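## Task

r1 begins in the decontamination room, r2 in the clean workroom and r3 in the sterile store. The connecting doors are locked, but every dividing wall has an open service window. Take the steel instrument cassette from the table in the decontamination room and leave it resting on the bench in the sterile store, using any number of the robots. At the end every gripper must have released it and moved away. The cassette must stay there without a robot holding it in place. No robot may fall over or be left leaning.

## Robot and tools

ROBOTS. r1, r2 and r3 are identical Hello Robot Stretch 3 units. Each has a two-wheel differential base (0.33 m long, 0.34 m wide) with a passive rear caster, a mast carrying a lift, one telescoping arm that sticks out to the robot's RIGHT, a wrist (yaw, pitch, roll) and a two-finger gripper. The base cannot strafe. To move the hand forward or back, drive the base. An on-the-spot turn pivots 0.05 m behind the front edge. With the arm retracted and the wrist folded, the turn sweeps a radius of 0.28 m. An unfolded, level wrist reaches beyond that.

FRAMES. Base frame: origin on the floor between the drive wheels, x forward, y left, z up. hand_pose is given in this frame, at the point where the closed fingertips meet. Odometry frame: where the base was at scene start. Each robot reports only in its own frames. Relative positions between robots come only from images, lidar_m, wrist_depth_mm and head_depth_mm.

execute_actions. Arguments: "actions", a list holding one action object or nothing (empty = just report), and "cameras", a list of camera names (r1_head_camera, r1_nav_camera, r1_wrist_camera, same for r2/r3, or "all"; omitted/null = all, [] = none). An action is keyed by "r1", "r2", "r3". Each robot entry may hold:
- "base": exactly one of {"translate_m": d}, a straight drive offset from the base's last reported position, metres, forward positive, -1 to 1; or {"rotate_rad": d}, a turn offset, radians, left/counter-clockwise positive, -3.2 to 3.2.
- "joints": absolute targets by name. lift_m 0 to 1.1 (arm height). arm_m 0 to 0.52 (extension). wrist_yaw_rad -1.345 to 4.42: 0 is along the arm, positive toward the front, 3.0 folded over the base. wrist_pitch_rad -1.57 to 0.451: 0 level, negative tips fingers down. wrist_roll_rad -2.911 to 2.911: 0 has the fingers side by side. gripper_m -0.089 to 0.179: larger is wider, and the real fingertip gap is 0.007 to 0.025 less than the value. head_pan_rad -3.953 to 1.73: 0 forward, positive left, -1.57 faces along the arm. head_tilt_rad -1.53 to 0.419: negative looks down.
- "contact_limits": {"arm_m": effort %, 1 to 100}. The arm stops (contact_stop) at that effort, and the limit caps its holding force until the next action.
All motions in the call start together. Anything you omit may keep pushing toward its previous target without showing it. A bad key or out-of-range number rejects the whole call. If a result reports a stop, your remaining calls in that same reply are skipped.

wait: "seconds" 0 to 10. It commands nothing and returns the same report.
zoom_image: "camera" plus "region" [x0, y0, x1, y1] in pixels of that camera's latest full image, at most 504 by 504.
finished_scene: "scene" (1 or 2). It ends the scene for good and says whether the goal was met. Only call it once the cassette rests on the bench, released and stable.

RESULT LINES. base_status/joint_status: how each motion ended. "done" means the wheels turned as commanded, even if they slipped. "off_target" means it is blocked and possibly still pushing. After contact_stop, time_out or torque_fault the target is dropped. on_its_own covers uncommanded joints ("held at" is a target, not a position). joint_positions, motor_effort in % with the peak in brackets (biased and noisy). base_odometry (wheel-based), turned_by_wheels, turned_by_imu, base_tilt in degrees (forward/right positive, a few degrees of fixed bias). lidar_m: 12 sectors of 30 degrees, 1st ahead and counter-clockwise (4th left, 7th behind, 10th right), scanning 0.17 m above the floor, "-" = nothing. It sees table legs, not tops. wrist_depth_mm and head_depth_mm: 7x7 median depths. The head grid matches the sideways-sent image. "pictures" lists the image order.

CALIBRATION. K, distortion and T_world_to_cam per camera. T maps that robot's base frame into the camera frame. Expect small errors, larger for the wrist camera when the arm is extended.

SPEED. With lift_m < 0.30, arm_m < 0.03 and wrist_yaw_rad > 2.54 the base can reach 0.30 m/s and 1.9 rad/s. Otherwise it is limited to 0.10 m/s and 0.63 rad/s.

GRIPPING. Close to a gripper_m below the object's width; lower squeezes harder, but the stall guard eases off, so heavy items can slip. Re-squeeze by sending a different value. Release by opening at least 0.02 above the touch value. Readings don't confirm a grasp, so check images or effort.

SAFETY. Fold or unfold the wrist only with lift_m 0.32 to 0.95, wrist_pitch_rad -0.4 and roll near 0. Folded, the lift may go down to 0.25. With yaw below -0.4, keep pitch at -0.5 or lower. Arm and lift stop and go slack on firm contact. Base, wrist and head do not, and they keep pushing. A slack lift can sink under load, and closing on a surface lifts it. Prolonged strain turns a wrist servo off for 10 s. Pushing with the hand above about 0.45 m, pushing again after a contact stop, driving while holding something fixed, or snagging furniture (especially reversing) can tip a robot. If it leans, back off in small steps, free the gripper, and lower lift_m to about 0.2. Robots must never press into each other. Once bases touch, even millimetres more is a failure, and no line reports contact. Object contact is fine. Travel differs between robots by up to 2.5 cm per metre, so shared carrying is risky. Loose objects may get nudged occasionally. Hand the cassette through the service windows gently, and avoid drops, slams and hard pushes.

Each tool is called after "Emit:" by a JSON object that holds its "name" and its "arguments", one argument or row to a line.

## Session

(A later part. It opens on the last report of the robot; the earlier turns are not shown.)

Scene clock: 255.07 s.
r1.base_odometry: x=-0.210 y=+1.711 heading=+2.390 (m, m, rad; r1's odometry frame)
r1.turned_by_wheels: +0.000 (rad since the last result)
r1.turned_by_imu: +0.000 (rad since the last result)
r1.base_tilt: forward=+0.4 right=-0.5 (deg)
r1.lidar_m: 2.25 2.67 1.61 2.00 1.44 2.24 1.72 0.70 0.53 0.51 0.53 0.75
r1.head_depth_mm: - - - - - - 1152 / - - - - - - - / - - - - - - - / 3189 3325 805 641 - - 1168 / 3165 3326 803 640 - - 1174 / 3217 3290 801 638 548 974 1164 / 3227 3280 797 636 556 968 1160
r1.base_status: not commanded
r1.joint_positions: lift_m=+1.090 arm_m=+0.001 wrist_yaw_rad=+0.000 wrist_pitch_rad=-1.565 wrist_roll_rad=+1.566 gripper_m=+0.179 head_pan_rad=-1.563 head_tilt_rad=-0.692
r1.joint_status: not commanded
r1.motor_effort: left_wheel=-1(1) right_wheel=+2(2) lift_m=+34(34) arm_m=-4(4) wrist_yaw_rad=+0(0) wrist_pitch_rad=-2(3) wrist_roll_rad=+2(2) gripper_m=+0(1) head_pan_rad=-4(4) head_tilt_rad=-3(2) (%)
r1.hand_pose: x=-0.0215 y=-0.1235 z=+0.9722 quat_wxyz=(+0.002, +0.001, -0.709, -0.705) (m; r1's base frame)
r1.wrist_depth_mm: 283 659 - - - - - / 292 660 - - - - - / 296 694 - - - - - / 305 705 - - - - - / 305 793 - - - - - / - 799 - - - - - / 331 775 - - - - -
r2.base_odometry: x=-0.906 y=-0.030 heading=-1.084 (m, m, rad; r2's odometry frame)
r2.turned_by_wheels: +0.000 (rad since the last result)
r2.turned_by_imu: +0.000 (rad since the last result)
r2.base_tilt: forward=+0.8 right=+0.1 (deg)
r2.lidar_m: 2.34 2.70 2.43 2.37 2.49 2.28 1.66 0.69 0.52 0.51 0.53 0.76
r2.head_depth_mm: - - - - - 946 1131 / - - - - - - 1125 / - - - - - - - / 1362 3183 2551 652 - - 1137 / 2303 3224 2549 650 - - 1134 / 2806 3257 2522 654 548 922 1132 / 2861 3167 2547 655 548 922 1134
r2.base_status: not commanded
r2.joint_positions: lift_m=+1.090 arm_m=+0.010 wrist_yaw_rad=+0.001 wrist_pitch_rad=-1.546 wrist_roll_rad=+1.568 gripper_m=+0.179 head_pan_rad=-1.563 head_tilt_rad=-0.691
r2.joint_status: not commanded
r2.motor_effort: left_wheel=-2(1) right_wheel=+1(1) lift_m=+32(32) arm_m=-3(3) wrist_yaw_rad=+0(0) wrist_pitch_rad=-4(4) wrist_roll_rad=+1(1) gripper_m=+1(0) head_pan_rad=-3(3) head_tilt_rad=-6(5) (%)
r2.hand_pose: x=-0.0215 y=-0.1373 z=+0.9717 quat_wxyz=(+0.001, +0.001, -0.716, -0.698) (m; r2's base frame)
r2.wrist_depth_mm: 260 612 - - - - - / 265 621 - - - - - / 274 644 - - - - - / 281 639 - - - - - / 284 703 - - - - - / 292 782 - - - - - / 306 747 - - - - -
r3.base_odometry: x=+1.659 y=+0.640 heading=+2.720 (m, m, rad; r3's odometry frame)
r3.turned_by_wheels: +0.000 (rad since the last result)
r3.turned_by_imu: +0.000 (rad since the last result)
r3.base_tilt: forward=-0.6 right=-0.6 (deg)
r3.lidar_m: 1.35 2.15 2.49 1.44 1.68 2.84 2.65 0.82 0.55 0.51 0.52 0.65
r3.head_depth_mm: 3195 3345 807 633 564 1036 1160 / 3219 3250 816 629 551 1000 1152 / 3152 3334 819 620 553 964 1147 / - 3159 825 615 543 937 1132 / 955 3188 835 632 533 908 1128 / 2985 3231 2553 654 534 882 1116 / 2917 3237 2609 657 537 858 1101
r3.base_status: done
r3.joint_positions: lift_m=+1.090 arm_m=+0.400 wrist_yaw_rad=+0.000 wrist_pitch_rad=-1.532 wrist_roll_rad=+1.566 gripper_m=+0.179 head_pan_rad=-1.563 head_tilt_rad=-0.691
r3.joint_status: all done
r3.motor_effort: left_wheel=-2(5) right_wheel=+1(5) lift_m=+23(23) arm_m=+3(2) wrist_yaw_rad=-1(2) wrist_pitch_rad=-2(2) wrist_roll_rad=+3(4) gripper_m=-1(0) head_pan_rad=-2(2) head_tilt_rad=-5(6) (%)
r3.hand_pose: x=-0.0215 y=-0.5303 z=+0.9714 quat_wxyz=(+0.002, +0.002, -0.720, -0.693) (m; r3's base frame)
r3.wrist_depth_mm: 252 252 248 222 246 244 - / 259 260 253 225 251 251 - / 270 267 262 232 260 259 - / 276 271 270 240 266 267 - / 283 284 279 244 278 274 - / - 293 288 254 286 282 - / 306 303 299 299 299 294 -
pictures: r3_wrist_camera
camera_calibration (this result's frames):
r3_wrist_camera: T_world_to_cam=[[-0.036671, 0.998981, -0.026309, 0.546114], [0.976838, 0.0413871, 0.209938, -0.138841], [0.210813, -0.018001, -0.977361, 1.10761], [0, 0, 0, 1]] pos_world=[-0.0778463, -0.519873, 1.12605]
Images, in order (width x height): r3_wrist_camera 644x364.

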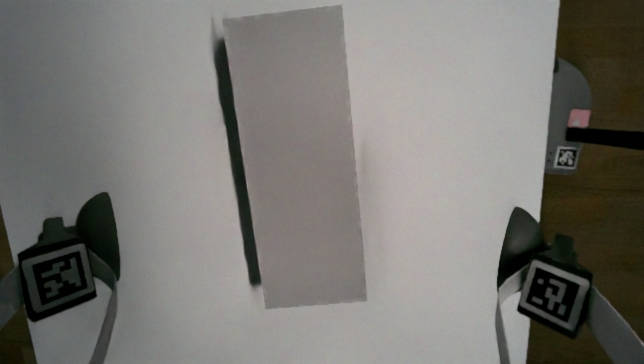

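Emit:
{"name": "execute_actions", "arguments": {
  "actions": [
    {"r3":{"base":{"translate_m":-0.04},"joints":{"arm_m":0.41,"lift_m":0.995}}}
  ],
  "cameras": []
}}

Emit:
{"name": "execute_actions", "arguments": {
  "actions": [
    {"r3":{"joints":{"gripper_m":0.02}}}
  ],
  "cameras": []
}}

Emit:
{"name": "execute_actions", "arguments": {
  "actions": [
    {"r3":{"joints":{"lift_m":1.09}}}
  ],
  "cameras": []
}}

Emit:
{"name": "execute_actions", "arguments": {
  "actions": [
    {"r3":{"joints":{"arm_m":0.05,"head_pan_rad":1.0,"head_tilt_rad":-0.5}}}
  ],
  "cameras": ["r3_nav_camera"]
}}

Scene clock: 260.63 s.
r1.base_odometry: x=-0.210 y=+1.711 heading=+2.390 (m, m, rad; r1's odometry frame)
r1.turned_by_wheels: +0.000 (rad since the last result)
r1.turned_by_imu: +0.000 (rad since the last result)
r1.base_tilt: forward=+0.4 right=-0.5 (deg)
r1.lidar_m: 2.25 2.68 1.62 2.00 1.45 2.24 1.72 0.70 0.53 0.51 0.53 0.75
r1.head_depth_mm: - - - - - - 1154 / - - - - - - - / - - - - - - - / 3151 3328 807 642 - - 1167 / 3167 3306 803 639 - - 1175 / 3212 3311 800 636 548 976 1162 / 3224 3282 797 634 554 967 1161
r1.base_status: not commanded
r1.joint_positions: lift_m=+1.090 arm_m=+0.001 wrist_yaw_rad=+0.000 wrist_pitch_rad=-1.565 wrist_roll_rad=+1.566 gripper_m=+0.179 head_pan_rad=-1.563 head_tilt_rad=-0.692
r1.joint_status: not commanded
r1.motor_effort: left_wheel=-1(2) right_wheel=+2(2) lift_m=+35(34) arm_m=-4(4) wrist_yaw_rad=-1(0) wrist_pitch_rad=-3(3) wrist_roll_rad=+2(2) gripper_m=-1(0) head_pan_rad=-4(4) head_tilt_rad=-3(3) (%)
r1.hand_pose: x=-0.0215 y=-0.1235 z=+0.9722 quat_wxyz=(+0.002, +0.001, -0.709, -0.705) (m; r1's base frame)
r1.wrist_depth_mm: 284 666 - - - - - / 291 662 - - - - - / 294 688 - - - - - / 302 713 - - - - - / 304 774 - - - - - / - 806 - - - - - / 327 770 - - - - -
r2.base_odometry: x=-0.906 y=-0.030 heading=-1.084 (m, m, rad; r2's odometry frame)
r2.turned_by_wheels: +0.000 (rad since the last result)
r2.turned_by_imu: +0.000 (rad since the last result)
r2.base_tilt: forward=+0.8 right=+0.1 (deg)
r2.lidar_m: 2.34 2.70 2.43 2.37 2.49 2.28 1.65 0.69 0.52 0.51 0.53 0.75
r2.head_depth_mm: - - - - - 947 1127 / - - - - - - 1130 / - - - - - - - / 492 552 607 624 - - 1125 / 471 557 812 634 - - 1134 / 493 3226 2577 655 549 920 1132 / 2840 3157 2548 655 548 920 1133
r2.base_status: not commanded
r2.joint_positions: lift_m=+1.090 arm_m=+0.010 wrist_yaw_rad=+0.001 wrist_pitch_rad=-1.546 wrist_roll_rad=+1.568 gripper_m=+0.179 head_pan_rad=-1.563 head_tilt_rad=-0.691
r2.joint_status: not commanded
r2.motor_effort: left_wheel=-2(2) right_wheel=+1(1) lift_m=+32(32) arm_m=-3(3) wrist_yaw_rad=-1(0) wrist_pitch_rad=-4(4) wrist_roll_rad=+1(1) gripper_m=+0(0) head_pan_rad=-3(3) head_tilt_rad=-6(5) (%)
r2.hand_pose: x=-0.0215 y=-0.1373 z=+0.9717 quat_wxyz=(+0.001, +0.001, -0.716, -0.698) (m; r2's base frame)
r2.wrist_depth_mm: 261 614 - - - - - / 265 624 - - - - - / 274 646 - - - - - / 281 650 - - - - - / 287 726 - - - - - / 292 790 - - - - - / 304 756 - - - - -
r3.base_odometry: x=+1.696 y=+0.624 heading=+2.720 (m, m, rad; r3's odometry frame)
r3.turned_by_wheels: +0.000 (rad since the last result)
r3.turned_by_imu: +0.001 (rad since the last result)
r3.base_tilt: forward=-0.5 right=-0.6 (deg)
r3.lidar_m: 1.36 2.20 2.49 1.45 1.65 2.82 2.61 0.82 0.55 0.51 0.52 0.66
r3.head_depth_mm: 3085 - 806 633 563 1051 1154 / 3024 3229 813 638 552 1009 1158 / - - 793 625 556 975 1151 / 3033 3355 799 618 544 947 1134 / 968 3016 834 621 546 918 1132 / 2927 3245 2551 656 535 893 1122 / 2979 3240 2593 659 537 868 1110
r3.base_status: done
r3.joint_positions: lift_m=+0.995 arm_m=+0.410 wrist_yaw_rad=+0.000 wrist_pitch_rad=-1.532 wrist_roll_rad=+1.566 gripper_m=+0.179 head_pan_rad=-1.563 head_tilt_rad=-0.691
r3.joint_status: all done
r3.motor_effort: left_wheel=-3(9) right_wheel=+2(3) lift_m=+14(19) arm_m=+3(7) wrist_yaw_rad=-1(0) wrist_pitch_rad=-3(3) wrist_roll_rad=+3(2) gripper_m=+0(0) head_pan_rad=-2(1) head_tilt_rad=-5(5) (%)
r3.hand_pose: x=-0.0215 y=-0.5402 z=+0.8770 quat_wxyz=(+0.002, +0.002, -0.720, -0.694) (m; r3's base frame)
r3.wrist_depth_mm: 163 162 160 159 159 157 156 / 167 166 135 134 163 162 161 / 172 171 138 137 168 167 165 / 178 176 143 142 173 172 171 / - 183 148 146 177 177 176 / - 188 152 151 185 184 182 / 197 195 159 156 190 189 189
pictures: none
No camera images: the call's "cameras" was empty. Leave "cameras" out to get every camera's image.

Scene clock: 262.70 s.
r1.base_odometry: x=-0.210 y=+1.711 heading=+2.390 (m, m, rad; r1's odometry frame)
r1.turned_by_wheels: +0.000 (rad since the last result)
r1.turned_by_imu: +0.000 (rad since the last result)
r1.base_tilt: forward=+0.4 right=-0.5 (deg)
r1.lidar_m: 2.25 2.68 1.63 2.00 1.45 2.24 1.72 0.70 0.53 0.51 0.53 0.75
r1.head_depth_mm: - - - - - - 1157 / - - - - - - - / - - - - - - - / 3190 3344 808 641 - - 1164 / 3193 3335 806 640 - - 1175 / 3202 3298 800 637 549 977 1163 / 3230 3281 799 635 556 968 1156
r1.base_status: not commanded
r1.joint_positions: lift_m=+1.090 arm_m=+0.001 wrist_yaw_rad=+0.000 wrist_pitch_rad=-1.565 wrist_roll_rad=+1.566 gripper_m=+0.179 head_pan_rad=-1.563 head_tilt_rad=-0.692
r1.joint_status: not commanded
r1.motor_effort: left_wheel=-2(2) right_wheel=+2(2) lift_m=+35(34) arm_m=-3(4) wrist_yaw_rad=+0(0) wrist_pitch_rad=-3(3) wrist_roll_rad=+2(2) gripper_m=+0(0) head_pan_rad=-4(3) head_tilt_rad=-3(3) (%)
r1.hand_pose: x=-0.0215 y=-0.1235 z=+0.9722 quat_wxyz=(+0.002, +0.001, -0.709, -0.705) (m; r1's base frame)
r1.wrist_depth_mm: 283 650 - - - - - / 291 679 - - - - - / 297 686 - - - - - / 301 711 - - - - - / 304 804 - - - - - / - 794 - - - - - / 331 790 - - - - -
r2.base_odometry: x=-0.906 y=-0.030 heading=-1.084 (m, m, rad; r2's odometry frame)
r2.turned_by_wheels: +0.000 (rad since the last result)
r2.turned_by_imu: +0.000 (rad since the last result)
r2.base_tilt: forward=+0.8 right=+0.0 (deg)
r2.lidar_m: 2.34 2.69 2.43 2.37 2.48 2.27 1.65 0.69 0.52 0.51 0.53 0.75
r2.head_depth_mm: - - - - - 946 1132 / - - - - - - 1134 / - - - - - - - / 488 555 611 639 - - 1135 / 472 564 2538 654 - - 1131 / 476 3253 2547 656 549 919 1133 / 2832 3192 2570 654 547 923 1136
r2.base_status: not commanded
r2.joint_positions: lift_m=+1.090 arm_m=+0.010 wrist_yaw_rad=+0.001 wrist_pitch_rad=-1.546 wrist_roll_rad=+1.568 gripper_m=+0.179 head_pan_rad=-1.563 head_tilt_rad=-0.691
r2.joint_status: not commanded
r2.motor_effort: left_wheel=-2(2) right_wheel=+1(1) lift_m=+32(32) arm_m=-3(3) wrist_yaw_rad=+0(0) wrist_pitch_rad=-4(4) wrist_roll_rad=+1(1) gripper_m=+0(1) head_pan_rad=-3(3) head_tilt_rad=-6(6) (%)
r2.hand_pose: x=-0.0215 y=-0.1373 z=+0.9717 quat_wxyz=(+0.001, +0.001, -0.716, -0.698) (m; r2's base frame)
r2.wrist_depth_mm: 260 611 - - - - - / 266 625 - - - - - / 275 636 - - - - - / 279 653 - - - - - / 286 703 - - - - - / 293 779 - - - - - / 304 726 - - - - -
r3.base_odometry: x=+1.696 y=+0.624 heading=+2.720 (m, m, rad; r3's odometry frame)
r3.turned_by_wheels: +0.000 (rad since the last result)
r3.turned_by_imu: -0.001 (rad since the last result)
r3.base_tilt: forward=-0.5 right=-0.7 (deg)
r3.lidar_m: 1.36 2.19 2.49 1.45 1.65 2.81 2.61 0.83 0.55 0.51 0.52 0.66
r3.head_depth_mm: 3089 - 813 635 565 1052 1161 / - 3400 816 638 556 1012 1164 / - 3325 795 615 555 975 1154 / 3013 3307 801 608 544 948 1141 / 952 3058 841 614 546 917 1137 / 2961 3282 2545 654 536 892 1122 / 2959 3191 2593 662 539 867 1106
r3.base_status: not commanded
r3.joint_positions: lift_m=+0.996 arm_m=+0.410 wrist_yaw_rad=+0.000 wrist_pitch_rad=-1.569 wrist_roll_rad=+1.566 gripper_m=+0.021 head_pan_rad=-1.563 head_tilt_rad=-0.691
r3.joint_status: all done
r3.motor_effort: left_wheel=-1(2) right_wheel=+0(1) lift_m=+4(14) arm_m=+3(3) wrist_yaw_rad=-1(0) wrist_pitch_rad=+8(8) wrist_roll_rad=+3(3) gripper_m=-28(100) head_pan_rad=-3(2) head_tilt_rad=-5(5) (%)
r3.hand_pose: x=-0.0215 y=-0.5308 z=+0.8784 quat_wxyz=(+0.002, +0.002, -0.708, -0.707) (m; r3's base frame)
r3.wrist_depth_mm: 164 163 164 164 165 165 163 / 168 169 140 138 167 169 169 / 174 173 142 143 174 173 174 / 180 179 148 147 178 179 180 / 185 185 151 151 153 186 187 / 191 191 158 157 159 193 193 / 196 197 196 162 197 198 202
pictures: none
No camera images: the call's "cameras" was empty. Leave "cameras" out to get every camera's image.

Scene clock: 264.93 s.
r1.base_odometry: x=-0.210 y=+1.711 heading=+2.390 (m, m, rad; r1's odometry frame)
r1.turned_by_wheels: +0.000 (rad since the last result)
r1.turned_by_imu: +0.000 (rad since the last result)
r1.base_tilt: forward=+0.4 right=-0.5 (deg)
r1.lidar_m: 2.25 2.67 1.62 2.00 1.45 2.24 1.72 0.70 0.53 0.51 0.53 0.75
r1.head_depth_mm: - - - - - - 1147 / - - - - - - - / - - - - - - - / 3181 3322 806 642 - - 1163 / 3209 3320 803 641 - - 1172 / 3176 3285 800 637 549 976 1161 / 3204 3245 798 636 556 967 1160
r1.base_status: not commanded
r1.joint_positions: lift_m=+1.090 arm_m=+0.001 wrist_yaw_rad=+0.000 wrist_pitch_rad=-1.565 wrist_roll_rad=+1.566 gripper_m=+0.179 head_pan_rad=-1.563 head_tilt_rad=-0.692
r1.joint_status: not commanded
r1.motor_effort: left_wheel=-1(2) right_wheel=+2(2) lift_m=+35(35) arm_m=-4(4) wrist_yaw_rad=+0(0) wrist_pitch_rad=-2(3) wrist_roll_rad=+2(2) gripper_m=+0(0) head_pan_rad=-3(4) head_tilt_rad=-3(3) (%)
r1.hand_pose: x=-0.0215 y=-0.1235 z=+0.9722 quat_wxyz=(+0.002, +0.001, -0.709, -0.705) (m; r1's base frame)
r1.wrist_depth_mm: 286 664 - - - - - / 291 664 - - - - - / 295 682 - - - - - / 299 710 - - - - - / 305 777 - - - - - / - 805 - - - - - / 328 766 - - - - -
r2.base_odometry: x=-0.906 y=-0.030 heading=-1.084 (m, m, rad; r2's odometry frame)
r2.turned_by_wheels: +0.000 (rad since the last result)
r2.turned_by_imu: +0.000 (rad since the last result)
r2.base_tilt: forward=+0.8 right=+0.0 (deg)
r2.lidar_m: 2.34 2.70 2.43 2.37 2.48 2.27 1.65 0.69 0.52 0.51 0.53 0.75
r2.head_depth_mm: - - - - - 949 1134 / - - - - - - 1130 / - - - - - - - / 486 1189 632 653 - - 1130 / 498 3192 2567 656 - - 1135 / 2317 3215 2565 657 548 923 1131 / 2851 3165 2565 654 547 919 1138
r2.base_status: not commanded
r2.joint_positions: lift_m=+1.090 arm_m=+0.010 wrist_yaw_rad=+0.001 wrist_pitch_rad=-1.546 wrist_roll_rad=+1.568 gripper_m=+0.179 head_pan_rad=-1.563 head_tilt_rad=-0.691
r2.joint_status: not commanded
r2.motor_effort: left_wheel=-2(2) right_wheel=+1(1) lift_m=+32(32) arm_m=-3(3) wrist_yaw_rad=+0(1) wrist_pitch_rad=-4(4) wrist_roll_rad=+1(1) gripper_m=+0(0) head_pan_rad=-3(3) head_tilt_rad=-6(6) (%)
r2.hand_pose: x=-0.0215 y=-0.1373 z=+0.9717 quat_wxyz=(+0.001, +0.001, -0.716, -0.698) (m; r2's base frame)
r2.wrist_depth_mm: 259 609 - - - - - / 266 627 - - - - - / 271 640 - - - - - / 281 654 - - - - - / 288 711 - - - - - / 293 798 - - - - - / 304 743 - - - - -
r3.base_odometry: x=+1.696 y=+0.624 heading=+2.720 (m, m, rad; r3's odometry frame)
r3.turned_by_wheels: +0.000 (rad since the last result)
r3.turned_by_imu: +0.000 (rad since the last result)
r3.base_tilt: forward=-0.6 right=-0.7 (deg)
r3.lidar_m: 1.36 2.19 2.49 1.45 1.65 2.82 2.61 0.82 0.55 0.51 0.52 0.66
r3.head_depth_mm: 3229 3443 806 630 564 1048 1162 / 3206 3255 814 634 553 1013 1162 / 3169 3246 824 611 555 979 1152 / - 3283 831 615 544 948 1136 / 892 3055 835 611 546 919 1130 / 2901 3220 2556 653 535 893 1127 / 2983 3309 2578 658 537 865 1115
r3.base_status: not commanded
r3.joint_positions: lift_m=+1.090 arm_m=+0.410 wrist_yaw_rad=+0.000 wrist_pitch_rad=-1.539 wrist_roll_rad=+1.566 gripper_m=+0.020 head_pan_rad=-1.563 head_tilt_rad=-0.692
r3.joint_status: all done
r3.motor_effort: left_wheel=-1(2) right_wheel=+0(4) lift_m=+23(24) arm_m=+3(3) wrist_yaw_rad=-2(1) wrist_pitch_rad=+0(8) wrist_roll_rad=+3(3) gripper_m=-1(28) head_pan_rad=-2(2) head_tilt_rad=-6(5) (%)
r3.hand_pose: x=-0.0215 y=-0.5383 z=+0.9715 quat_wxyz=(+0.002, +0.002, -0.718, -0.696) (m; r3's base frame)
r3.wrist_depth_mm: 252 251 249 247 247 245 - / 258 256 257 252 253 251 - / 267 266 261 229 260 260 - / 276 275 272 239 269 268 - / 284 283 278 243 277 277 - / 296 293 293 254 287 285 - / 307 300 301 262 297 298 -
pictures: none
No camera images: the call's "cameras" was empty. Leave "cameras" out to get every camera's image.

Scene clock: 268.80 s.
r1.base_odometry: x=-0.210 y=+1.711 heading=+2.390 (m, m, rad; r1's odometry frame)
r1.turned_by_wheels: +0.000 (rad since the last result)
r1.turned_by_imu: +0.000 (rad since the last result)
r1.base_tilt: forward=+0.3 right=-0.4 (deg)
r1.lidar_m: 2.25 2.68 1.61 2.00 1.45 2.25 1.72 0.70 0.52 0.51 0.53 0.75
r1.head_depth_mm: - - - - - - 1149 / - - - - - - - / - - - - - - - / 3169 3338 807 642 - - 1166 / 3191 3325 802 640 - - 1178 / 3203 3283 801 638 549 977 1164 / 3192 3259 799 636 555 966 1160
r1.base_status: not commanded
r1.joint_positions: lift_m=+1.090 arm_m=+0.001 wrist_yaw_rad=+0.000 wrist_pitch_rad=-1.565 wrist_roll_rad=+1.566 gripper_m=+0.179 head_pan_rad=-1.563 head_tilt_rad=-0.692
r1.joint_status: not commanded
r1.motor_effort: left_wheel=-2(1) right_wheel=+2(2) lift_m=+35(34) arm_m=-4(4) wrist_yaw_rad=-1(0) wrist_pitch_rad=-2(2) wrist_roll_rad=+2(2) gripper_m=+0(0) head_pan_rad=-3(4) head_tilt_rad=-3(3) (%)
r1.hand_pose: x=-0.0215 y=-0.1235 z=+0.9722 quat_wxyz=(+0.002, +0.001, -0.709, -0.705) (m; r1's base frame)
r1.wrist_depth_mm: 287 647 - - - - - / 292 687 - - - - - / 295 686 - - - - - / 303 700 - - - - - / 306 783 - - - - - / - 806 - - - - - / 326 764 - - - - -
r2.base_odometry: x=-0.906 y=-0.030 heading=-1.084 (m, m, rad; r2's odometry frame)
r2.turned_by_wheels: +0.000 (rad since the last result)
r2.turned_by_imu: +0.000 (rad since the last result)
r2.base_tilt: forward=+0.7 right=+0.1 (deg)
r2.lidar_m: 2.34 2.70 2.43 2.37 2.49 2.27 1.65 0.69 0.52 0.51 0.53 0.75
r2.head_depth_mm: - - - - - 945 1125 / - - - - - - 1128 / - - - - - - - / 2526 3158 2543 654 - - 1130 / 2547 3202 2552 655 - - 1137 / 2827 3231 2546 654 547 921 1132 / 2825 3151 2571 655 549 924 1138
r2.base_status: not commanded
r2.joint_positions: lift_m=+1.090 arm_m=+0.010 wrist_yaw_rad=+0.001 wrist_pitch_rad=-1.546 wrist_roll_rad=+1.568 gripper_m=+0.179 head_pan_rad=-1.563 head_tilt_rad=-0.691
r2.joint_status: not commanded
r2.motor_effort: left_wheel=-2(2) right_wheel=+1(1) lift_m=+32(32) arm_m=-3(3) wrist_yaw_rad=+0(0) wrist_pitch_rad=-4(4) wrist_roll_rad=+1(1) gripper_m=-1(0) head_pan_rad=-3(3) head_tilt_rad=-5(6) (%)
r2.hand_pose: x=-0.0215 y=-0.1373 z=+0.9717 quat_wxyz=(+0.001, +0.001, -0.716, -0.698) (m; r2's base frame)
r2.wrist_depth_mm: 261 624 - - - - - / 267 630 - - - - - / 274 631 - - - - - / 282 656 - - - - - / 287 720 - - - - - / 293 796 - - - - - / 301 752 - - - - -
r3.base_odometry: x=+1.696 y=+0.624 heading=+2.720 (m, m, rad; r3's odometry frame)
r3.turned_by_wheels: +0.000 (rad since the last result)
r3.turned_by_imu: +0.000 (rad since the last result)
r3.base_tilt: forward=-0.5 right=-0.8 (deg)
r3.lidar_m: 1.36 2.19 2.49 1.45 1.65 2.81 2.61 0.82 0.55 0.51 0.52 0.66
r3.head_depth_mm: 2092 2271 2468 2488 1881 1517 1259 / 2292 2515 2752 2494 1889 1521 1268 / 2527 2725 3051 2511 1902 1524 1284 / 2609 2833 3122 2564 1904 1541 1279 / 2425 2642 2828 2566 1926 1554 1290 / 2263 2420 2610 2613 1961 1549 1295 / 2091 2214 2418 2390 1836 1559 1295
r3.base_status: not commanded
r3.joint_positions: lift_m=+1.090 arm_m=+0.050 wrist_yaw_rad=+0.000 wrist_pitch_rad=-1.539 wrist_roll_rad=+1.566 gripper_m=+0.020 head_pan_rad=+0.993 head_tilt_rad=-0.507
r3.joint_status: all done
r3.motor_effort: left_wheel=-1(1) right_wheel=+0(0) lift_m=+23(23) arm_m=-3(3) wrist_yaw_rad=-1(0) wrist_pitch_rad=+0(0) wrist_roll_rad=+3(3) gripper_m=-1(1) head_pan_rad=+2(35) head_tilt_rad=+5(29) (%)
r3.hand_pose: x=-0.0215 y=-0.1791 z=+0.9715 quat_wxyz=(+0.002, +0.002, -0.718, -0.696) (m; r3's base frame)
r3.wrist_depth_mm: 255 632 - - - - - / 259 616 - - - - - / 268 638 - - - - - / 274 616 - - - - - / 285 607 911 - - - - / 293 468 - - - - - / 306 312 - - - - -
pictures: r3_nav_camera (sideways: a quarter turn counterclockwise sets it upright)
camera_calibration (this result's frames):
r3_nav_camera: T_world_to_cam=[[0.26001, 0.412871, 0.872887, -1.09568], [0.839314, -0.543601, 0.00711117, 0.0376072], [0.477438, 0.730778, -0.48787, 0.589837], [0, 0, 0, 1]] pos_world=[-0.0282883, 0.0417771, 1.2439]
Images, in order (width x height): r3_nav_camera 672x504.

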